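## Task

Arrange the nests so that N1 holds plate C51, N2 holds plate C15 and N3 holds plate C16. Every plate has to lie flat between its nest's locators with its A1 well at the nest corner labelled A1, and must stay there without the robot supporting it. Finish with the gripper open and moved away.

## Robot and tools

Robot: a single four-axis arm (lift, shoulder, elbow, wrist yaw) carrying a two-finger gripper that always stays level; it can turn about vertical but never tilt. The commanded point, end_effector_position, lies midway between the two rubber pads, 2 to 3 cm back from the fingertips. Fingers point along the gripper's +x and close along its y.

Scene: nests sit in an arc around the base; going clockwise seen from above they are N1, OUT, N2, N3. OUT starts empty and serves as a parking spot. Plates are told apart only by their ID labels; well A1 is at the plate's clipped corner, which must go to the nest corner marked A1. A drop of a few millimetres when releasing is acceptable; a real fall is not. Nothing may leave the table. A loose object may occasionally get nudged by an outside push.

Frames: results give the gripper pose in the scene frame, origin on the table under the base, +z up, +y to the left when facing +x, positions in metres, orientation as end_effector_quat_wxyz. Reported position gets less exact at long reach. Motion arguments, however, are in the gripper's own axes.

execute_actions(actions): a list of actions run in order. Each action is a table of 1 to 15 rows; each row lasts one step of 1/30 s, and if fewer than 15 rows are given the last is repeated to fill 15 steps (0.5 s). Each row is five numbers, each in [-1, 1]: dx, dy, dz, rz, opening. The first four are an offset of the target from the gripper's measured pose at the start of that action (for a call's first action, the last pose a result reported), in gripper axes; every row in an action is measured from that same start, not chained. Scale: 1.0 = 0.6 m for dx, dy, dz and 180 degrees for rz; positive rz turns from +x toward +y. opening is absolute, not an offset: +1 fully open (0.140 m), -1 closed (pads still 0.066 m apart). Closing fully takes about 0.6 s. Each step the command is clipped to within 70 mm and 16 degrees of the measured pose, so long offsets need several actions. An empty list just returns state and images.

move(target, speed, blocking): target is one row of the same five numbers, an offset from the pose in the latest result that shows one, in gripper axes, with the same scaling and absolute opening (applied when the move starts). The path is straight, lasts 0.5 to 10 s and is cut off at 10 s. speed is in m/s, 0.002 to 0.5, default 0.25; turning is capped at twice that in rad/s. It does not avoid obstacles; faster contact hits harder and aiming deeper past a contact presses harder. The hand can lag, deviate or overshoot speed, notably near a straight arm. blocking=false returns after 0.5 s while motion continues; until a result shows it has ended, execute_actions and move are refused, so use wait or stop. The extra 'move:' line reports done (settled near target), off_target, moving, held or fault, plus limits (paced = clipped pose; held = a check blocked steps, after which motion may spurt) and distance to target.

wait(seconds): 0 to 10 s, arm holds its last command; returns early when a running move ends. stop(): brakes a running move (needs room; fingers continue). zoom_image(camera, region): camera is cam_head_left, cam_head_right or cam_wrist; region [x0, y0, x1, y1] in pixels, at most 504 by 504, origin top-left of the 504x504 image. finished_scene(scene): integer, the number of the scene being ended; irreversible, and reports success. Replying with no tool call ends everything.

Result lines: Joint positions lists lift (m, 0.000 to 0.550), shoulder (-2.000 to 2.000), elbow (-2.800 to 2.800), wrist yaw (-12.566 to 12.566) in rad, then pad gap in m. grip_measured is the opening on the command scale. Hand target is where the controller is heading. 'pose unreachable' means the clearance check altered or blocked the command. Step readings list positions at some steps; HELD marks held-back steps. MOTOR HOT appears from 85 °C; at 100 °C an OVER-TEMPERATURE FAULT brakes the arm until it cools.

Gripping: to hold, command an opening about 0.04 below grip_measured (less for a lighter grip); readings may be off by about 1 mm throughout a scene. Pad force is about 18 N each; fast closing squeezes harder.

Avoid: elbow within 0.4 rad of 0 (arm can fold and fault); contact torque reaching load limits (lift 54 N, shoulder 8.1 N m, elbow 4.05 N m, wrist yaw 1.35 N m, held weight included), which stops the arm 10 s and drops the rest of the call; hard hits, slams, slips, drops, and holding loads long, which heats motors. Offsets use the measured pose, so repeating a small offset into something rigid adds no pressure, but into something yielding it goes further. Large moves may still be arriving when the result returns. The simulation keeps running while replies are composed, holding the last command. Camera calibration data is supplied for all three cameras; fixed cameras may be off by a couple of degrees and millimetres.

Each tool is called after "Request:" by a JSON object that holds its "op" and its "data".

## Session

Request:
{"op": "execute_actions", "data": {"actions": []}}

Request:
{"op": "zoom_image", "data": {"camera": "cam_head_left", "region": [90, 100, 340, 350]}}

Scene clock: 0.00 s.
end_effector_position=(+0.3647, -0.1346, +0.4878) grip_measured=+1.00 end_effector_quat_wxyz=(+0.915, +0.000, +0.000, +0.405)
Joint positions: [ 0.483 -0.266  1.022  0.077  0.14 ]
Motor temperatures (°C, as the motors report them): [37 26 28 26]
Hand target: +0.365, -0.135, +0.488; +0.915, +0.000, +0.000, +0.405
camera_calibration (this result's frames):
cam_wrist: T_world_to_cam=[[0.736778, -0.676134, 0.000760677, -0.351789], [-0.403844, -0.440968, -0.801534, 0.46694], [0.54228, 0.590246, -0.597948, 0.269259], [0, 0, 0, 1]] pos_world=[0.301748, -0.19088, 0.535539]

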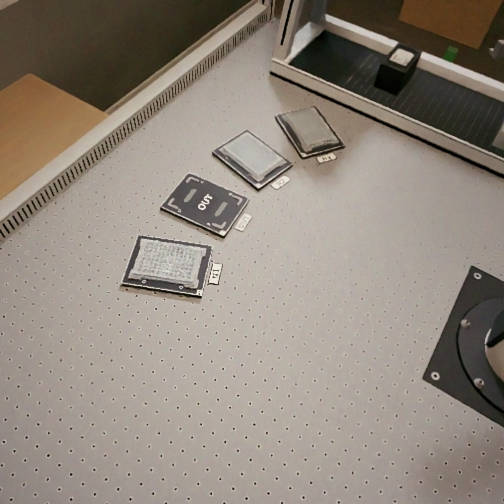

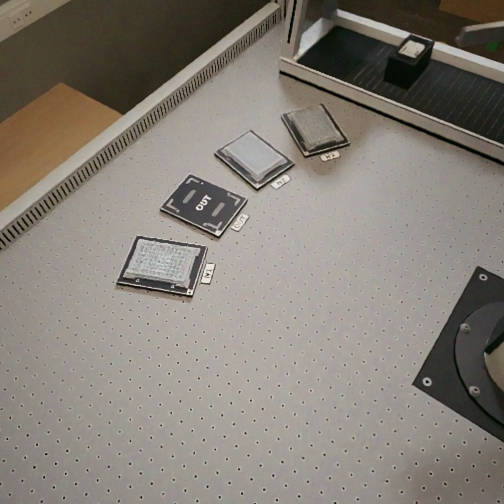

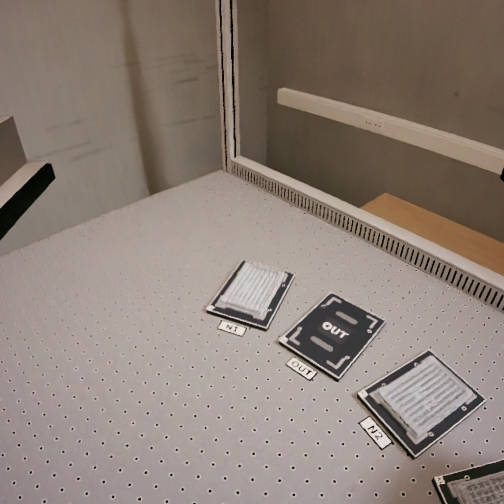

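Region (90, 100, 340, 350) of cam_head_left's 504x504 image, scaled by 2.016, with more detail than that image has.

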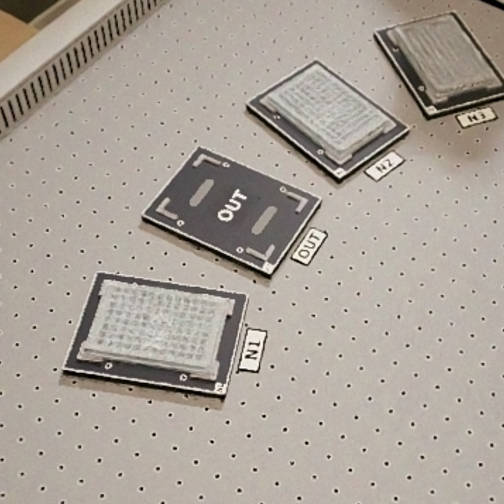

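Request:
{"op": "move", "data": {"target": [0.155, -0.213, -0.58, -0.3956, 1], "speed": 0.5}}

Scene clock: 6.67 s.
end_effector_position=(+0.5220, -0.1515, +0.1398) grip_measured=+1.00 end_effector_quat_wxyz=(+0.979, +0.000, +0.000, -0.203)
Joint positions: [ 0.135  0.537  0.942 -1.888  0.14 ]
Motor temperatures (°C, as the motors report them): [37 26 28 26]
Hand target: +0.522, -0.152, +0.140; +0.979, +0.000, +0.000, -0.203
Off the commanded pose: 0.000 m, 0 deg.
move: done
camera_calibration (this result's frames):
cam_wrist: T_world_to_cam=[[-0.402105, -0.915593, 0.000760677, 0.0793249], [-0.547723, 0.23988, -0.801534, 0.42231], [0.733697, -0.322718, -0.597948, -0.252462], [0, 0, 0, 1]] pos_world=[0.448436, -0.110148, 0.187476]

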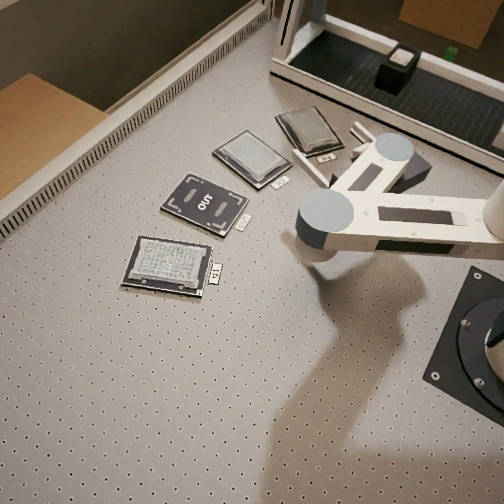

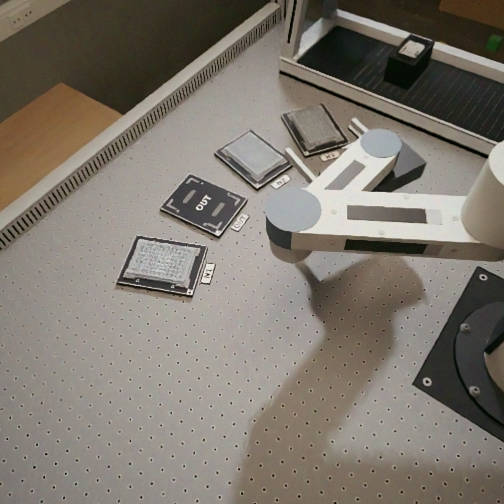

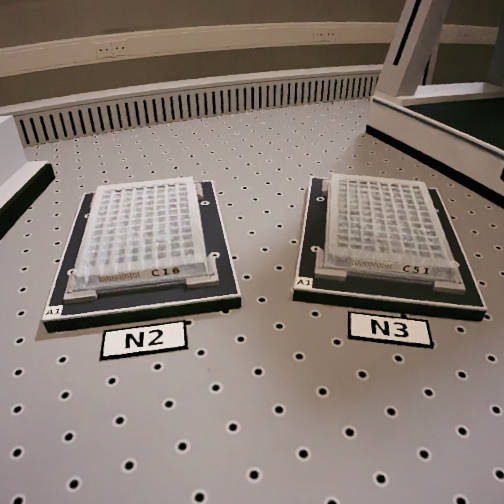

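Request:
{"op": "zoom_image", "data": {"camera": "cam_wrist", "region": [30, 160, 260, 340]}}

Request:
{"op": "zoom_image", "data": {"camera": "cam_wrist", "region": [274, 160, 504, 340]}}

Region (30, 160, 260, 340) of cam_wrist's 504x504 image, scaled by 2.191, with more detail than that image has; it fills the top 394 rows of this view, and the rest is white.

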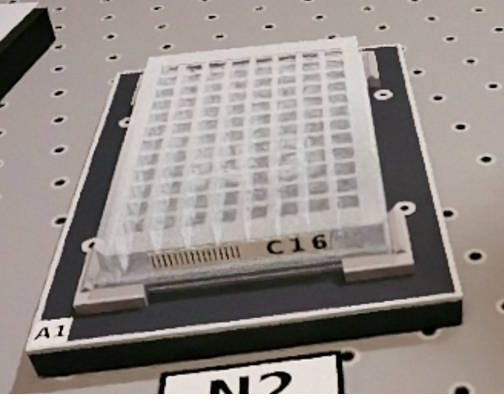

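Region (274, 160, 504, 340) of cam_wrist's 504x504 image, scaled by 2.191, with more detail than that image has; it fills the top 394 rows of this view, and the rest is white.

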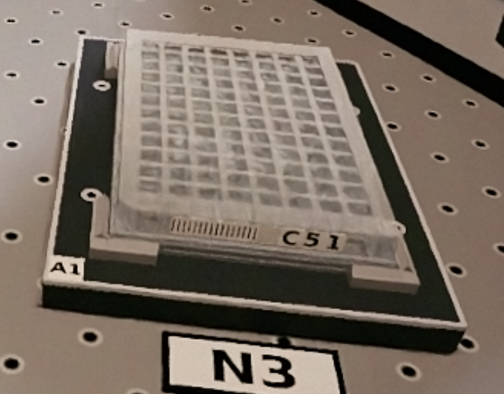

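Request:
{"op": "move", "data": {"target": [0.1367, -0.129, -0.066, -0.0584, 1], "speed": 0.4}}

Request:
{"op": "zoom_image", "data": {"camera": "cam_wrist", "region": [100, 160, 440, 400]}}

Scene clock: 27.93 s.
end_effector_position=(+0.5665, -0.2552, +0.1001) grip_measured=+1.00 end_effector_quat_wxyz=(+0.956, +0.000, +0.000, -0.292)
Joint positions: [ 0.095  0.227  1.354 -2.173  0.14 ]
Motor temperatures (°C, as the motors report them): [37 26 28 26]
Hand target: +0.566, -0.255, +0.100; +0.956, +0.000, +0.000, -0.292
Off the commanded pose: 0.000 m, 0 deg.
move: done
camera_calibration (this result's frames):
cam_wrist: T_world_to_cam=[[-0.562231, -0.82698, 0.000760677, 0.115591], [-0.494834, 0.335681, -0.801534, 0.434213], [0.662597, -0.451024, -0.597948, -0.334704], [0, 0, 0, 1]] pos_world=[0.501626, -0.201125, 0.147813]

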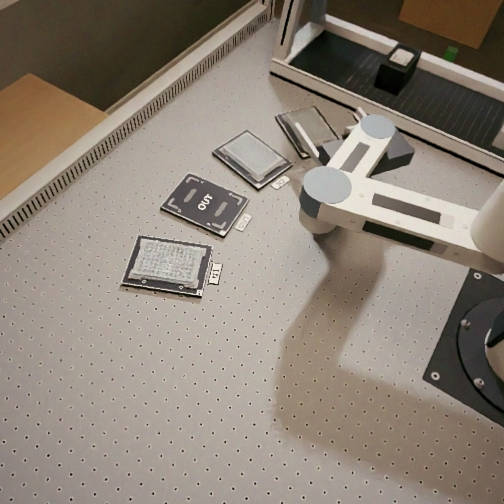

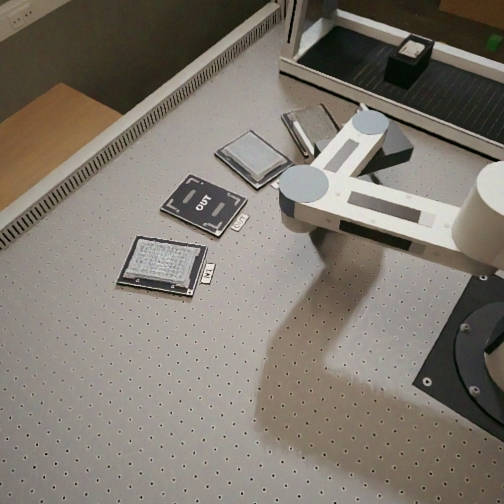

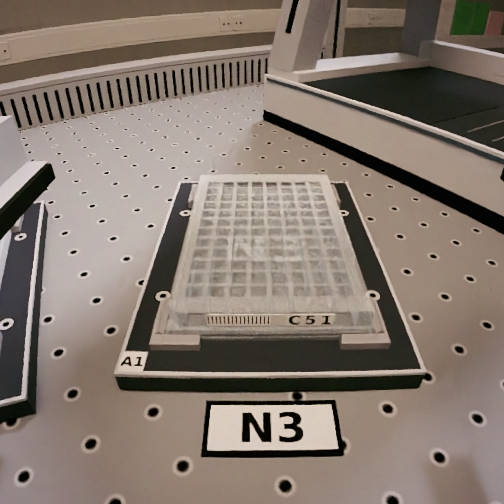

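Region (100, 160, 440, 400) of cam_wrist's 504x504 image, scaled by 1.482, with more detail than that image has; it fills the top 356 rows of this view, and the rest is white.

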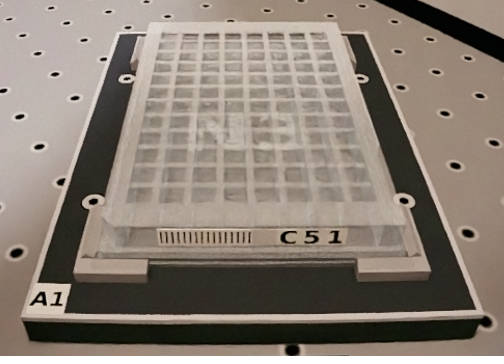

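Request:
{"op": "move", "data": {"target": [0.1432, 0.0023, -0.07, 0.0, 0.1], "speed": 0.25}}

Request:
{"op": "move", "data": {"target": [0.0, 0.0, -0.0395, 0.0, -0.2], "speed": 0.06}}

Scene clock: 32.07 s.
end_effector_position=(+0.6385, -0.3021, +0.0580) grip_measured=+0.10 end_effector_quat_wxyz=(+0.957, +0.000, +0.000, -0.292)
Joint positions: [ 0.053  0.023  1.832 -2.447  0.107]
Motor temperatures (°C, as the motors report them): [37 26 28 26]
Hand target: +0.638, -0.302, +0.058; +0.956, +0.000, +0.000, -0.292
Off the commanded pose: 0.000 m, 0 deg.
move: done
camera_calibration (this result's frames):
cam_wrist: T_world_to_cam=[[-0.562005, -0.827133, 0.000760677, 0.117198], [-0.494926, 0.335546, -0.801534, 0.451873], [0.662721, -0.450843, -0.597948, -0.42872], [0, 0, 0, 1]] pos_world=[0.573631, -0.247971, 0.10575]

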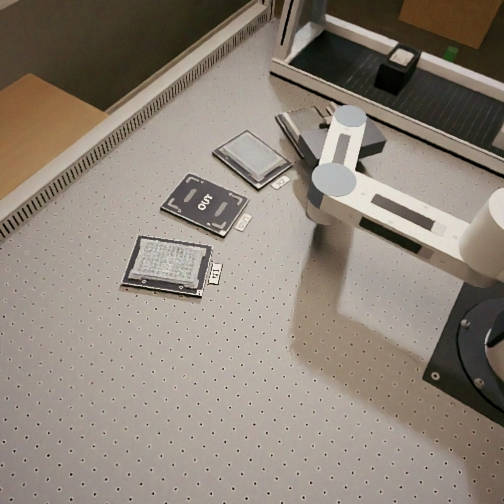

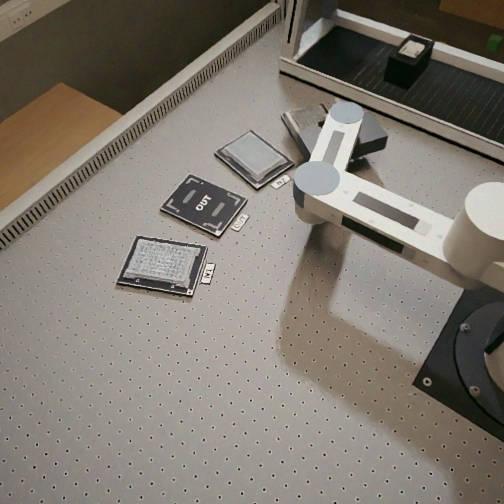

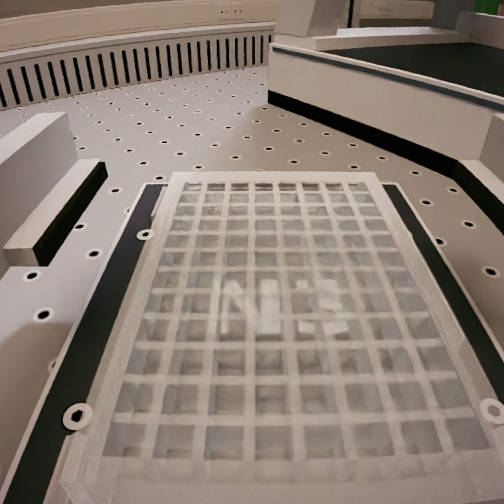

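Scene clock: 32.80 s.
end_effector_position=(+0.6385, -0.3021, +0.0343) grip_measured=-0.20 end_effector_quat_wxyz=(+0.956, +0.000, +0.000, -0.292)
Joint positions: [ 0.029  0.023  1.832 -2.447  0.096]
Motor temperatures (°C, as the motors report them): [37 26 28 26]
Hand target: +0.638, -0.302, +0.034; +0.957, +0.000, +0.000, -0.292
Off the commanded pose: 0.000 m, 0 deg.
move: done
camera_calibration (this result's frames):
cam_wrist: T_world_to_cam=[[-0.562015, -0.827127, 0.000760677, 0.117221], [-0.494922, 0.335552, -0.801534, 0.432824], [0.662715, -0.450851, -0.597948, -0.442927], [0, 0, 0, 1]] pos_world=[0.573629, -0.247972, 0.0819868]

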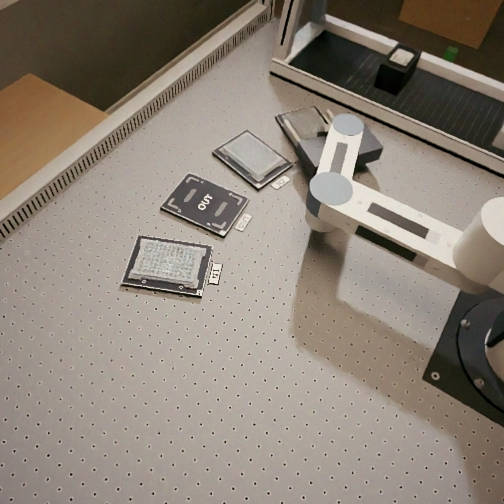

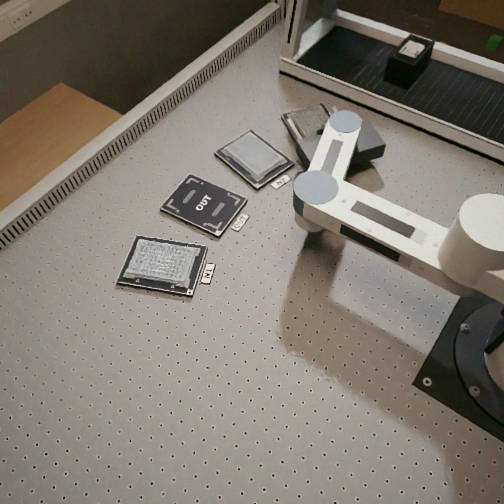

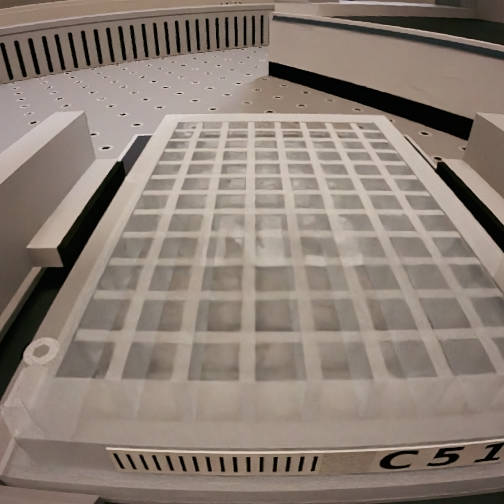

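Request:
{"op": "execute_actions", "data": {"actions": [[[0,0.0003,-0.0008,0,-0.38]],[[0,0,0,0,-0.47]],[[0,0,0,0,-0.53]],[[0,0,0,0,-0.59]]]}}

Scene clock: 36.97 s.
end_effector_position=(+0.6386, -0.3019, +0.0338) grip_measured=-0.54 end_effector_quat_wxyz=(+0.957, +0.000, +0.000, -0.292)
Joint positions: [ 0.029  0.023  1.832 -2.448  0.083]
Motor temperatures (°C, as the motors report them): [37 26 28 26]
Hand target: +0.639, -0.302, +0.034; +0.957, +0.000, +0.000, -0.292
Off the commanded pose: 0.000 m, 0 deg.
Step readings (end_effector_position; steps 1 to 15: 1st action; 16 to 30: 2nd action; 31 to 45: 3rd action; 46 to 60: 4th action):
0: (+0.6385, -0.3021, +0.0343)
1: (+0.6385, -0.3021, +0.0343)
2: (+0.6385, -0.3020, +0.0339)
4: (+0.6386, -0.3019, +0.0338)
8: (+0.6386, -0.3019, +0.0338)
15: (+0.6386, -0.3019, +0.0338)
16: (+0.6386, -0.3019, +0.0338)
17: (+0.6386, -0.3019, +0.0338)
19: (+0.6386, -0.3019, +0.0338)
23: (+0.6386, -0.3019, +0.0338)
30: (+0.6386, -0.3019, +0.0338)
31: (+0.6386, -0.3019, +0.0338)
32: (+0.6386, -0.3019, +0.0338)
34: (+0.6386, -0.3019, +0.0338)
38: (+0.6386, -0.3019, +0.0338)
45: (+0.6386, -0.3019, +0.0338)
46: (+0.6386, -0.3019, +0.0338)
47: (+0.6386, -0.3019, +0.0338)
49: (+0.6386, -0.3019, +0.0338)
53: (+0.6386, -0.3019, +0.0338)
60: end_effector_position above
camera_calibration (this result's frames):
cam_wrist: T_world_to_cam=[[-0.561904, -0.827202, 0.000760677, 0.117277], [-0.494967, 0.335486, -0.801534, 0.43244], [0.662775, -0.450762, -0.597948, -0.443231], [0, 0, 0, 1]] pos_world=[0.573705, -0.247857, 0.081497]

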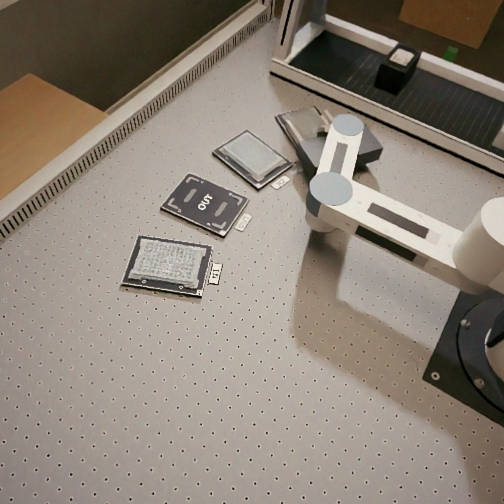

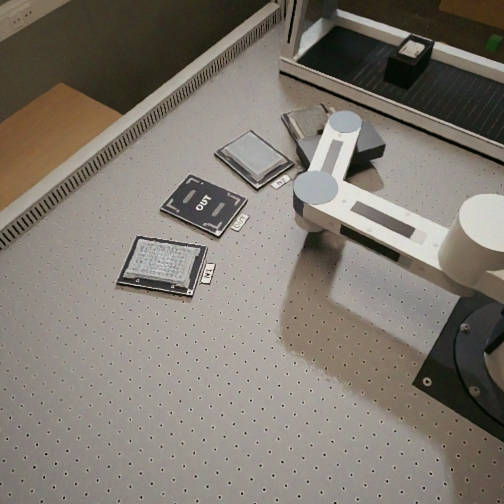

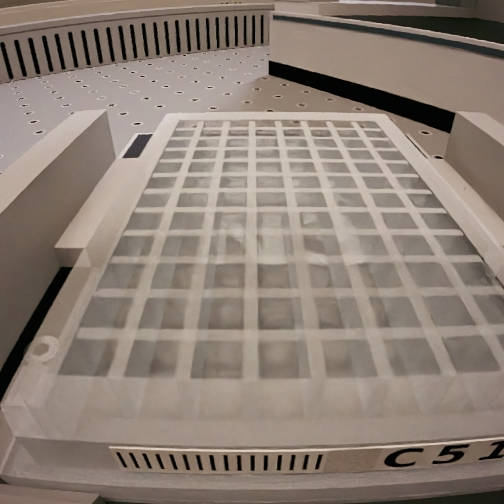

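Request:
{"op": "zoom_image", "data": {"camera": "cam_wrist", "region": [180, 320, 380, 500]}}

Request:
{"op": "move", "data": {"target": [0.0, 0.0, 0.075, 0.0, -0.59], "speed": 0.1}}

Region (180, 320, 380, 500) of cam_wrist's 504x504 image, scaled by 2.520, with more detail than that image has; it fills the top 454 rows of this view, and the rest is white.

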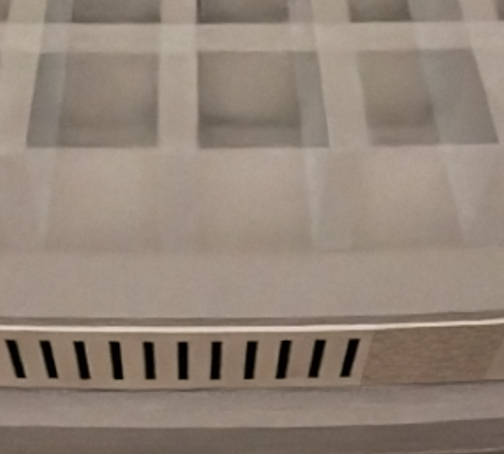

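Scene clock: 41.23 s.
end_effector_position=(+0.6386, -0.3019, +0.0788) grip_measured=-0.54 end_effector_quat_wxyz=(+0.957, +0.000, +0.000, -0.292)
Joint positions: [ 0.074  0.023  1.832 -2.448  0.083]
Motor temperatures (°C, as the motors report them): [37 26 28 26]
Hand target: +0.639, -0.302, +0.079; +0.957, +0.000, +0.000, -0.292
Off the commanded pose: 0.000 m, 0 deg.
move: done
camera_calibration (this result's frames):
cam_wrist: T_world_to_cam=[[-0.561874, -0.827223, 0.000760677, 0.117229], [-0.494979, 0.335467, -0.801534, 0.468555], [0.662792, -0.450738, -0.597948, -0.4163], [0, 0, 0, 1]] pos_world=[0.573714, -0.247852, 0.126548]

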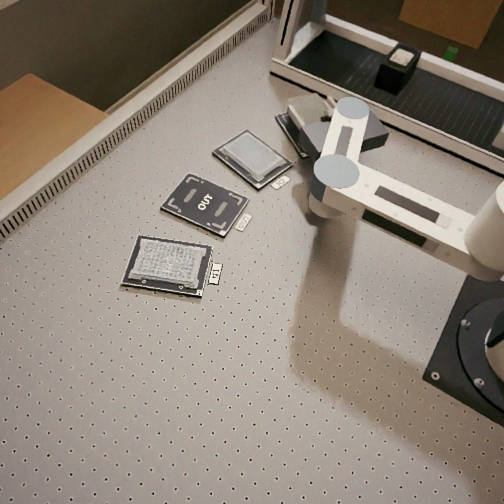

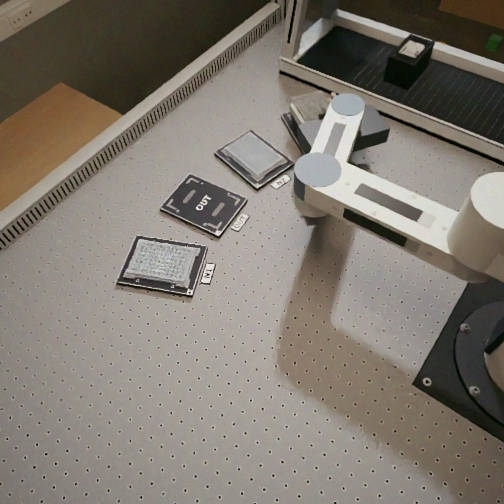

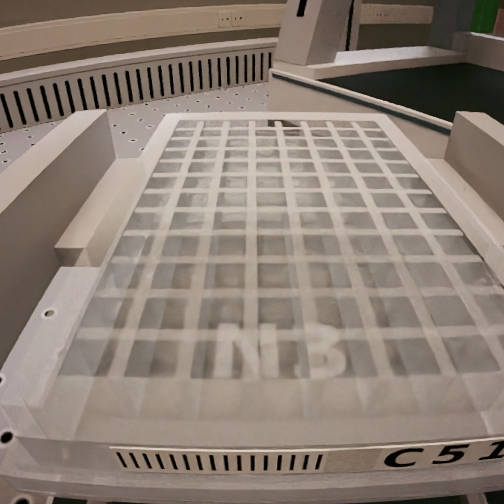

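Request:
{"op": "move", "data": {"target": [-0.8255, 0.6774, 0.0, 0.4556, -0.59], "speed": 0.3}}

Scene clock: 48.07 s.
end_effector_position=(+0.4543, +0.3121, +0.0788) grip_measured=-0.54 end_effector_quat_wxyz=(+0.913, +0.000, +0.000, +0.408)
Joint positions: [ 0.074  1.729  1.123 -2.011  0.083]
Motor temperatures (°C, as the motors report them): [37 26 28 26]
Hand target: +0.454, +0.312, +0.079; +0.913, +0.000, +0.000, +0.407
Off the commanded pose: 0.000 m, 0 deg.
move: done
camera_calibration (this result's frames):
cam_wrist: T_world_to_cam=[[0.741557, -0.67089, 0.000760677, -0.11932], [-0.400705, -0.443822, -0.801534, 0.371754], [0.538079, 0.594078, -0.597948, -0.286849], [0, 0, 0, 1]] pos_world=[0.391794, 0.255353, 0.126543]

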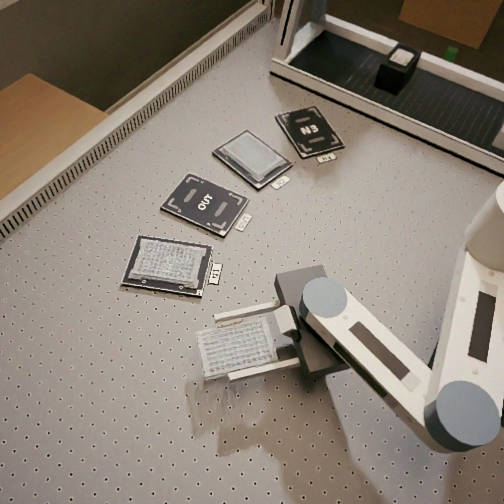

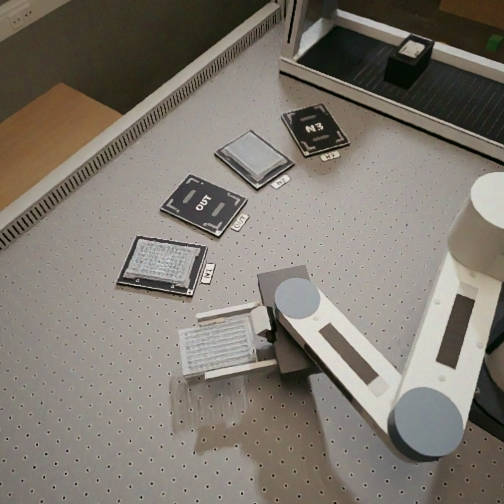

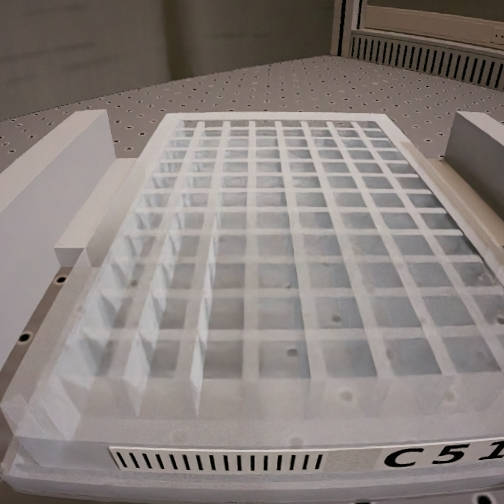

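Request:
{"op": "move", "data": {"target": [0.0, 0.05, -0.087, 0.0, -0.59], "speed": 0.1}}

Request:
{"op": "move", "data": {"target": [0.0, 0.0, -0.0075, 0.0, -0.59], "speed": 0.01}}

Request:
{"op": "execute_actions", "data": {"actions": [[[0,0,0,0,-0.5],[0,0,0,0,-0.4],[0,0,0,0,-0.2],[0,0,0,0,0.1]]]}}

Scene clock: 53.00 s.
end_effector_position=(+0.4318, +0.3323, +0.0266) grip_measured=-0.54 end_effector_quat_wxyz=(+0.913, +0.000, +0.000, +0.408)
Joint positions: [ 0.022  1.834  1.13  -2.123  0.083]
Motor temperatures (°C, as the motors report them): [37 26 28 26]
Hand target: +0.432, +0.332, +0.027; +0.913, +0.000, +0.000, +0.408
Off the commanded pose: 0.000 m, 0 deg.
move: done
camera_calibration (this result's frames):
cam_wrist: T_world_to_cam=[[0.742007, -0.670392, 0.000760677, -0.0894513], [-0.400408, -0.444091, -0.801534, 0.329758], [0.53768, 0.594439, -0.597948, -0.317942], [0, 0, 0, 1]] pos_world=[0.369362, 0.275472, 0.0742676]

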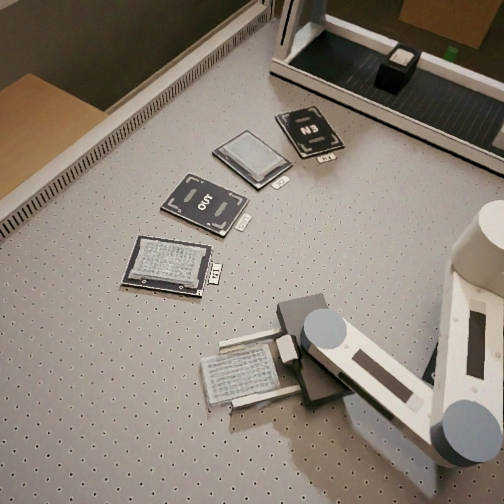

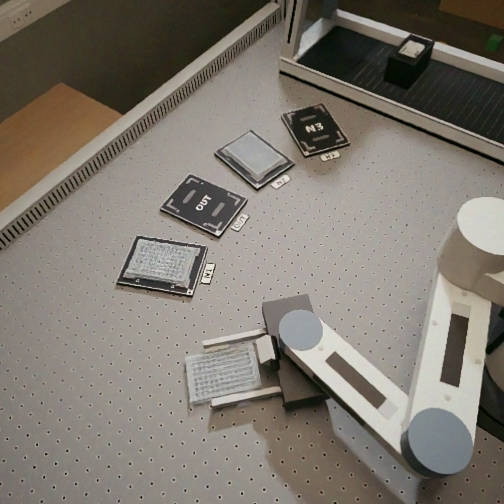

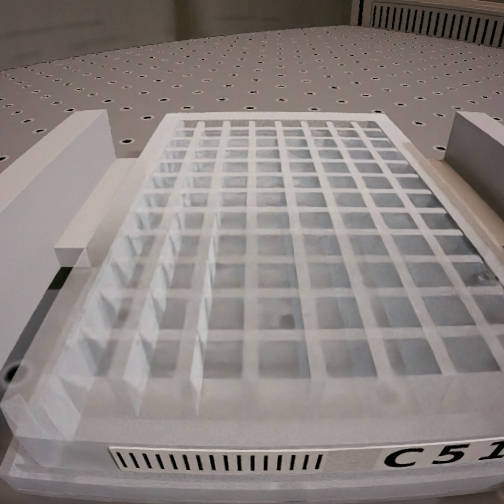

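Scene clock: 53.70 s.
end_effector_position=(+0.4318, +0.3323, +0.0221) grip_measured=-0.54 end_effector_quat_wxyz=(+0.913, +0.000, +0.000, +0.408)
Joint positions: [ 0.017  1.834  1.13  -2.123  0.083]
Motor temperatures (°C, as the motors report them): [37 26 28 26]
Hand target: +0.432, +0.332, +0.022; +0.913, +0.000, +0.000, +0.408
Off the commanded pose: 0.000 m, 0 deg.
move: done
camera_calibration (this result's frames):
cam_wrist: T_world_to_cam=[[0.742017, -0.67038, 0.000760677, -0.0894487], [-0.4004, -0.444097, -0.801534, 0.32615], [0.53767, 0.594448, -0.597948, -0.32063], [0, 0, 0, 1]] pos_world=[0.369356, 0.275475, 0.0697684]

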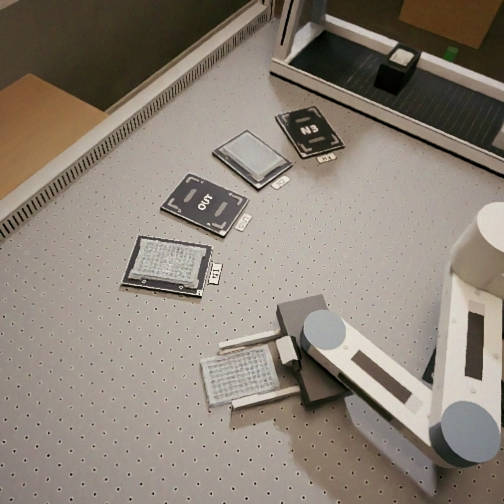

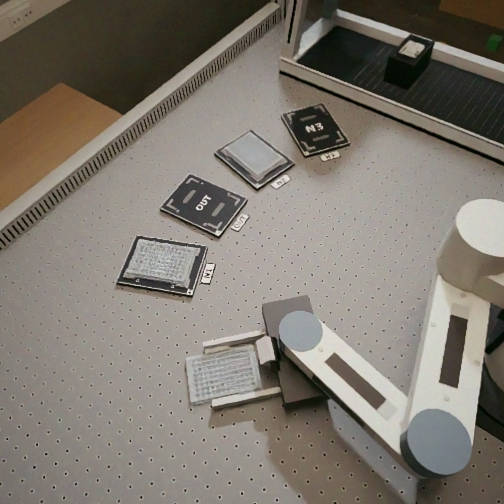

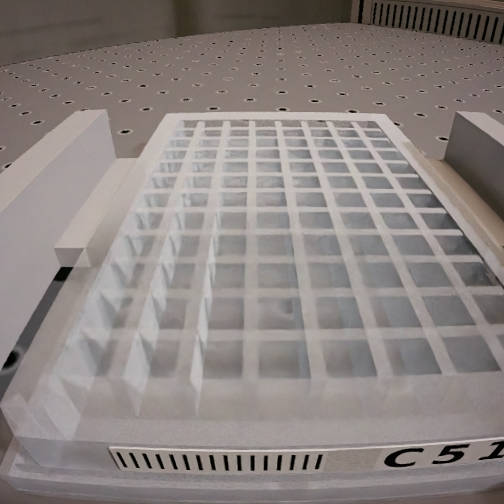

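Scene clock: 54.20 s.
end_effector_position=(+0.4318, +0.3323, +0.0221) grip_measured=+0.10 end_effector_quat_wxyz=(+0.913, +0.000, +0.000, +0.408)
Joint positions: [ 0.017  1.834  1.13  -2.123  0.107]
Motor temperatures (°C, as the motors report them): [37 26 28 26]
Hand target: +0.432, +0.332, +0.022; +0.913, +0.000, +0.000, +0.408
Off the commanded pose: 0.000 m, 0 deg.
Step readings (end_effector_position):
0: (+0.4318, +0.3323, +0.0221)
1: (+0.4318, +0.3323, +0.0221)
2: (+0.4318, +0.3323, +0.0221)
4: (+0.4318, +0.3323, +0.0221)
8: (+0.4318, +0.3323, +0.0221)
15: end_effector_position above
camera_calibration (this result's frames):
cam_wrist: T_world_to_cam=[[0.742017, -0.670381, 0.000760677, -0.0894481], [-0.400401, -0.444097, -0.801534, 0.32615], [0.537671, 0.594447, -0.597948, -0.32063], [0, 0, 0, 1]] pos_world=[0.369356, 0.275476, 0.0697684]

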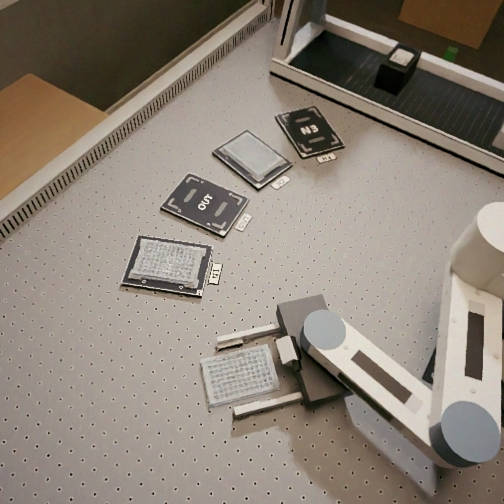

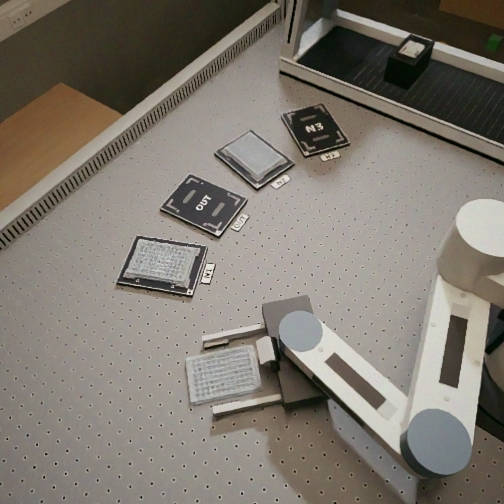

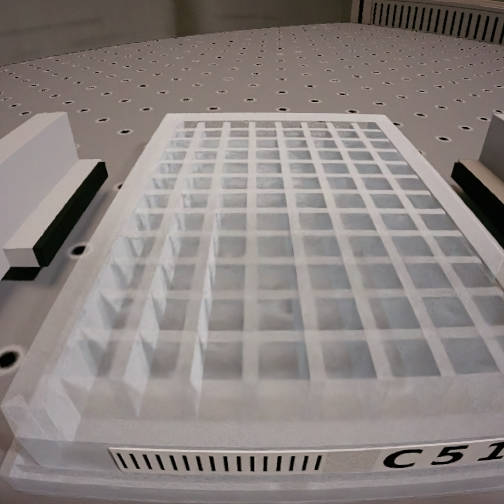

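Request:
{"op": "execute_actions", "data": {"actions": [[[0,0,0.02,0,0.1],[0,0,0.04,0,0.1],[0,0,0.06,0,0.1]]]}}

Request:
{"op": "move", "data": {"target": [0.0105, -0.36, 0.07, -0.1344, 1], "speed": 0.4}}

Scene clock: 57.43 s.
end_effector_position=(+0.4318, +0.3323, +0.0581) grip_measured=+0.10 end_effector_quat_wxyz=(+0.913, +0.000, +0.000, +0.408)
Joint positions: [ 0.053  1.834  1.13  -2.123  0.107]
Motor temperatures (°C, as the motors report them): [37 26 28 26]
Hand target: +0.432, +0.332, +0.058; +0.913, +0.000, +0.000, +0.408
Off the commanded pose: 0.000 m, 0 deg.
Step readings (end_effector_position):
0: (+0.4318, +0.3323, +0.0221)
1: (+0.4318, +0.3323, +0.0221)
2: (+0.4318, +0.3323, +0.0231)
4: (+0.4318, +0.3323, +0.0307)
8: (+0.4318, +0.3323, +0.0552)
15: end_effector_position above
camera_calibration (this result's frames):
cam_wrist: T_world_to_cam=[[0.742032, -0.670364, 0.000760677, -0.0894812], [-0.400391, -0.444106, -0.801534, 0.355057], [0.537657, 0.59446, -0.597948, -0.299067], [0, 0, 0, 1]] pos_world=[0.369355, 0.275481, 0.105832]

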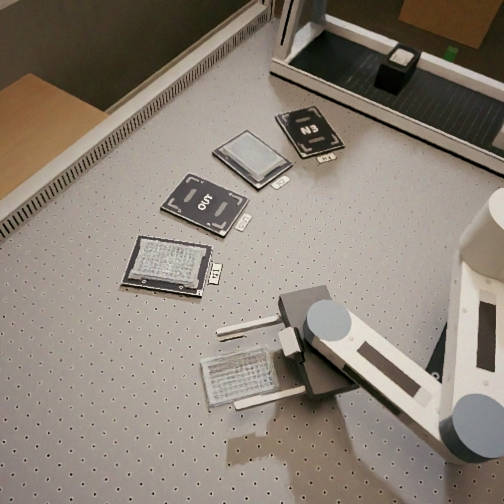

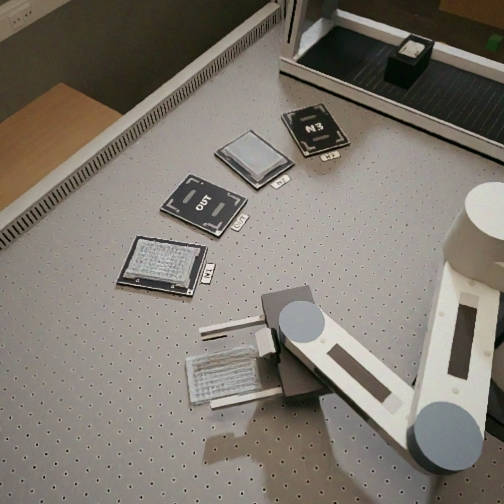

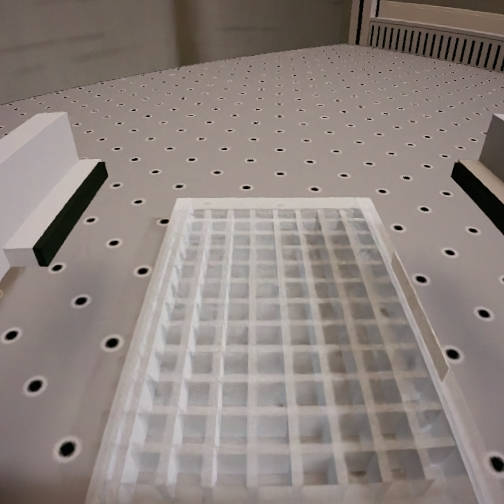

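Scene clock: 58.50 s.
end_effector_position=(+0.5971, +0.1928, +0.1002) grip_measured=+1.00 end_effector_quat_wxyz=(+0.978, +0.000, +0.000, +0.208)
Joint positions: [ 0.095  1.238  1.338 -2.157  0.14 ]
Motor temperatures (°C, as the motors report them): [37 26 28 26]
Hand target: +0.597, +0.193, +0.100; +0.978, +0.000, +0.000, +0.208
Off the commanded pose: 0.000 m, 0 deg.
move: done
camera_calibration (this result's frames):
cam_wrist: T_world_to_cam=[[0.402261, -0.915525, 0.000760677, -0.0555068], [-0.547191, -0.24109, -0.801534, 0.441447], [0.734008, 0.32201, -0.597948, -0.344554], [0, 0, 0, 1]] pos_world=[0.516789, 0.16656, 0.147852]

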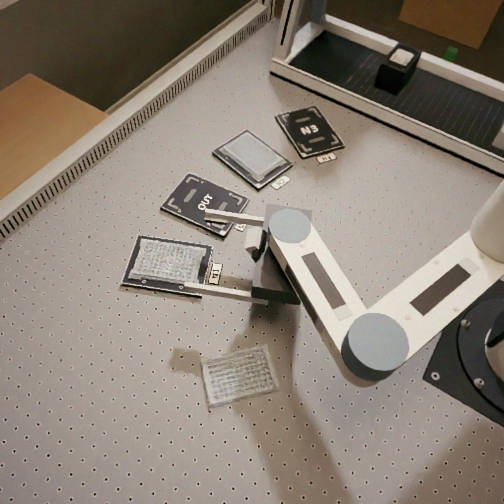

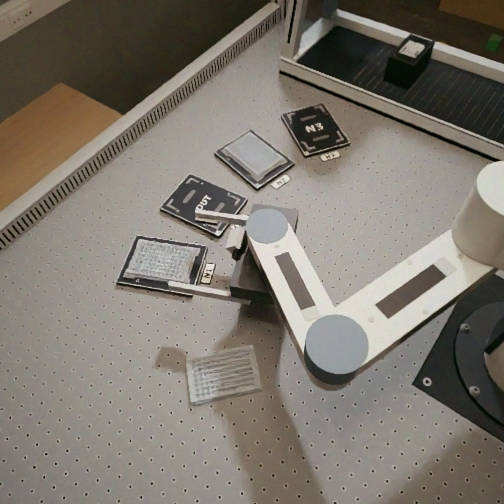

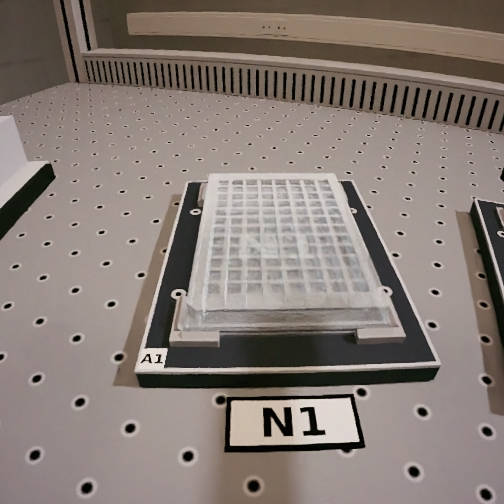

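Request:
{"op": "zoom_image", "data": {"camera": "cam_wrist", "region": [110, 160, 450, 400]}}

Region (110, 160, 450, 400) of cam_wrist's 504x504 image, scaled by 1.482, with more detail than that image has; it fills the top 356 rows of this view, and the rest is white.

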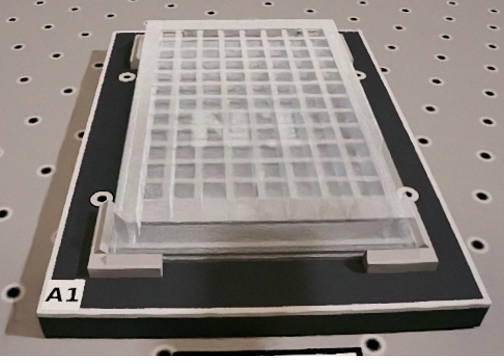

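Request:
{"op": "move", "data": {"target": [-0.1697, -0.48, 0.0, -0.2001, 1], "speed": 0.4}}

Request:
{"op": "zoom_image", "data": {"camera": "cam_wrist", "region": [100, 160, 440, 400]}}

Scene clock: 72.70 s.
end_effector_position=(+0.6211, -0.1119, +0.1001) grip_measured=+1.00 end_effector_quat_wxyz=(+0.994, +0.000, +0.000, -0.105)
Joint positions: [ 0.095  0.551  1.318 -2.079  0.14 ]
Motor temperatures (°C, as the motors report them): [37 26 28 26]
Hand target: +0.621, -0.112, +0.100; +0.994, +0.000, +0.000, -0.105
Off the commanded pose: 0.000 m, 0 deg.
move: done
camera_calibration (this result's frames):
cam_wrist: T_world_to_cam=[[-0.21298, -0.977056, 0.000760677, 0.031076], [-0.584359, 0.126755, -0.801534, 0.445378], [0.783048, -0.171155, -0.597948, -0.349717], [0, 0, 0, 1]] pos_world=[0.540725, -0.0859471, 0.147849]

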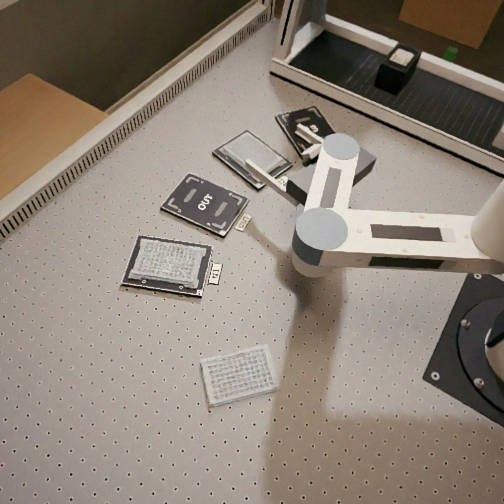

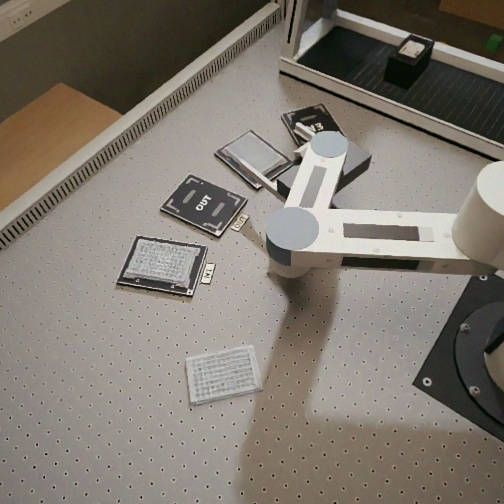

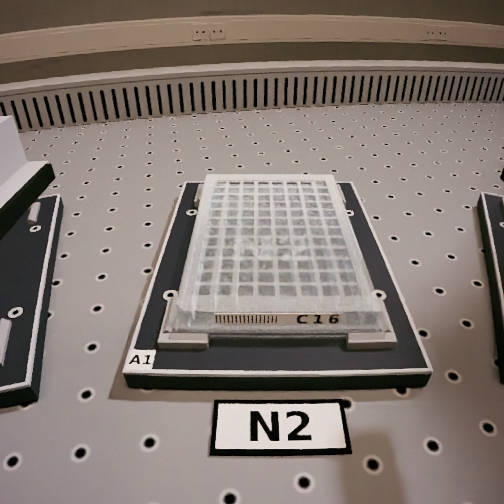

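Region (100, 160, 440, 400) of cam_wrist's 504x504 image, scaled by 1.482, with more detail than that image has; it fills the top 356 rows of this view, and the rest is white.

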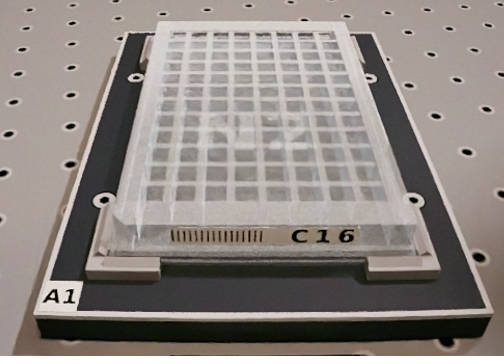

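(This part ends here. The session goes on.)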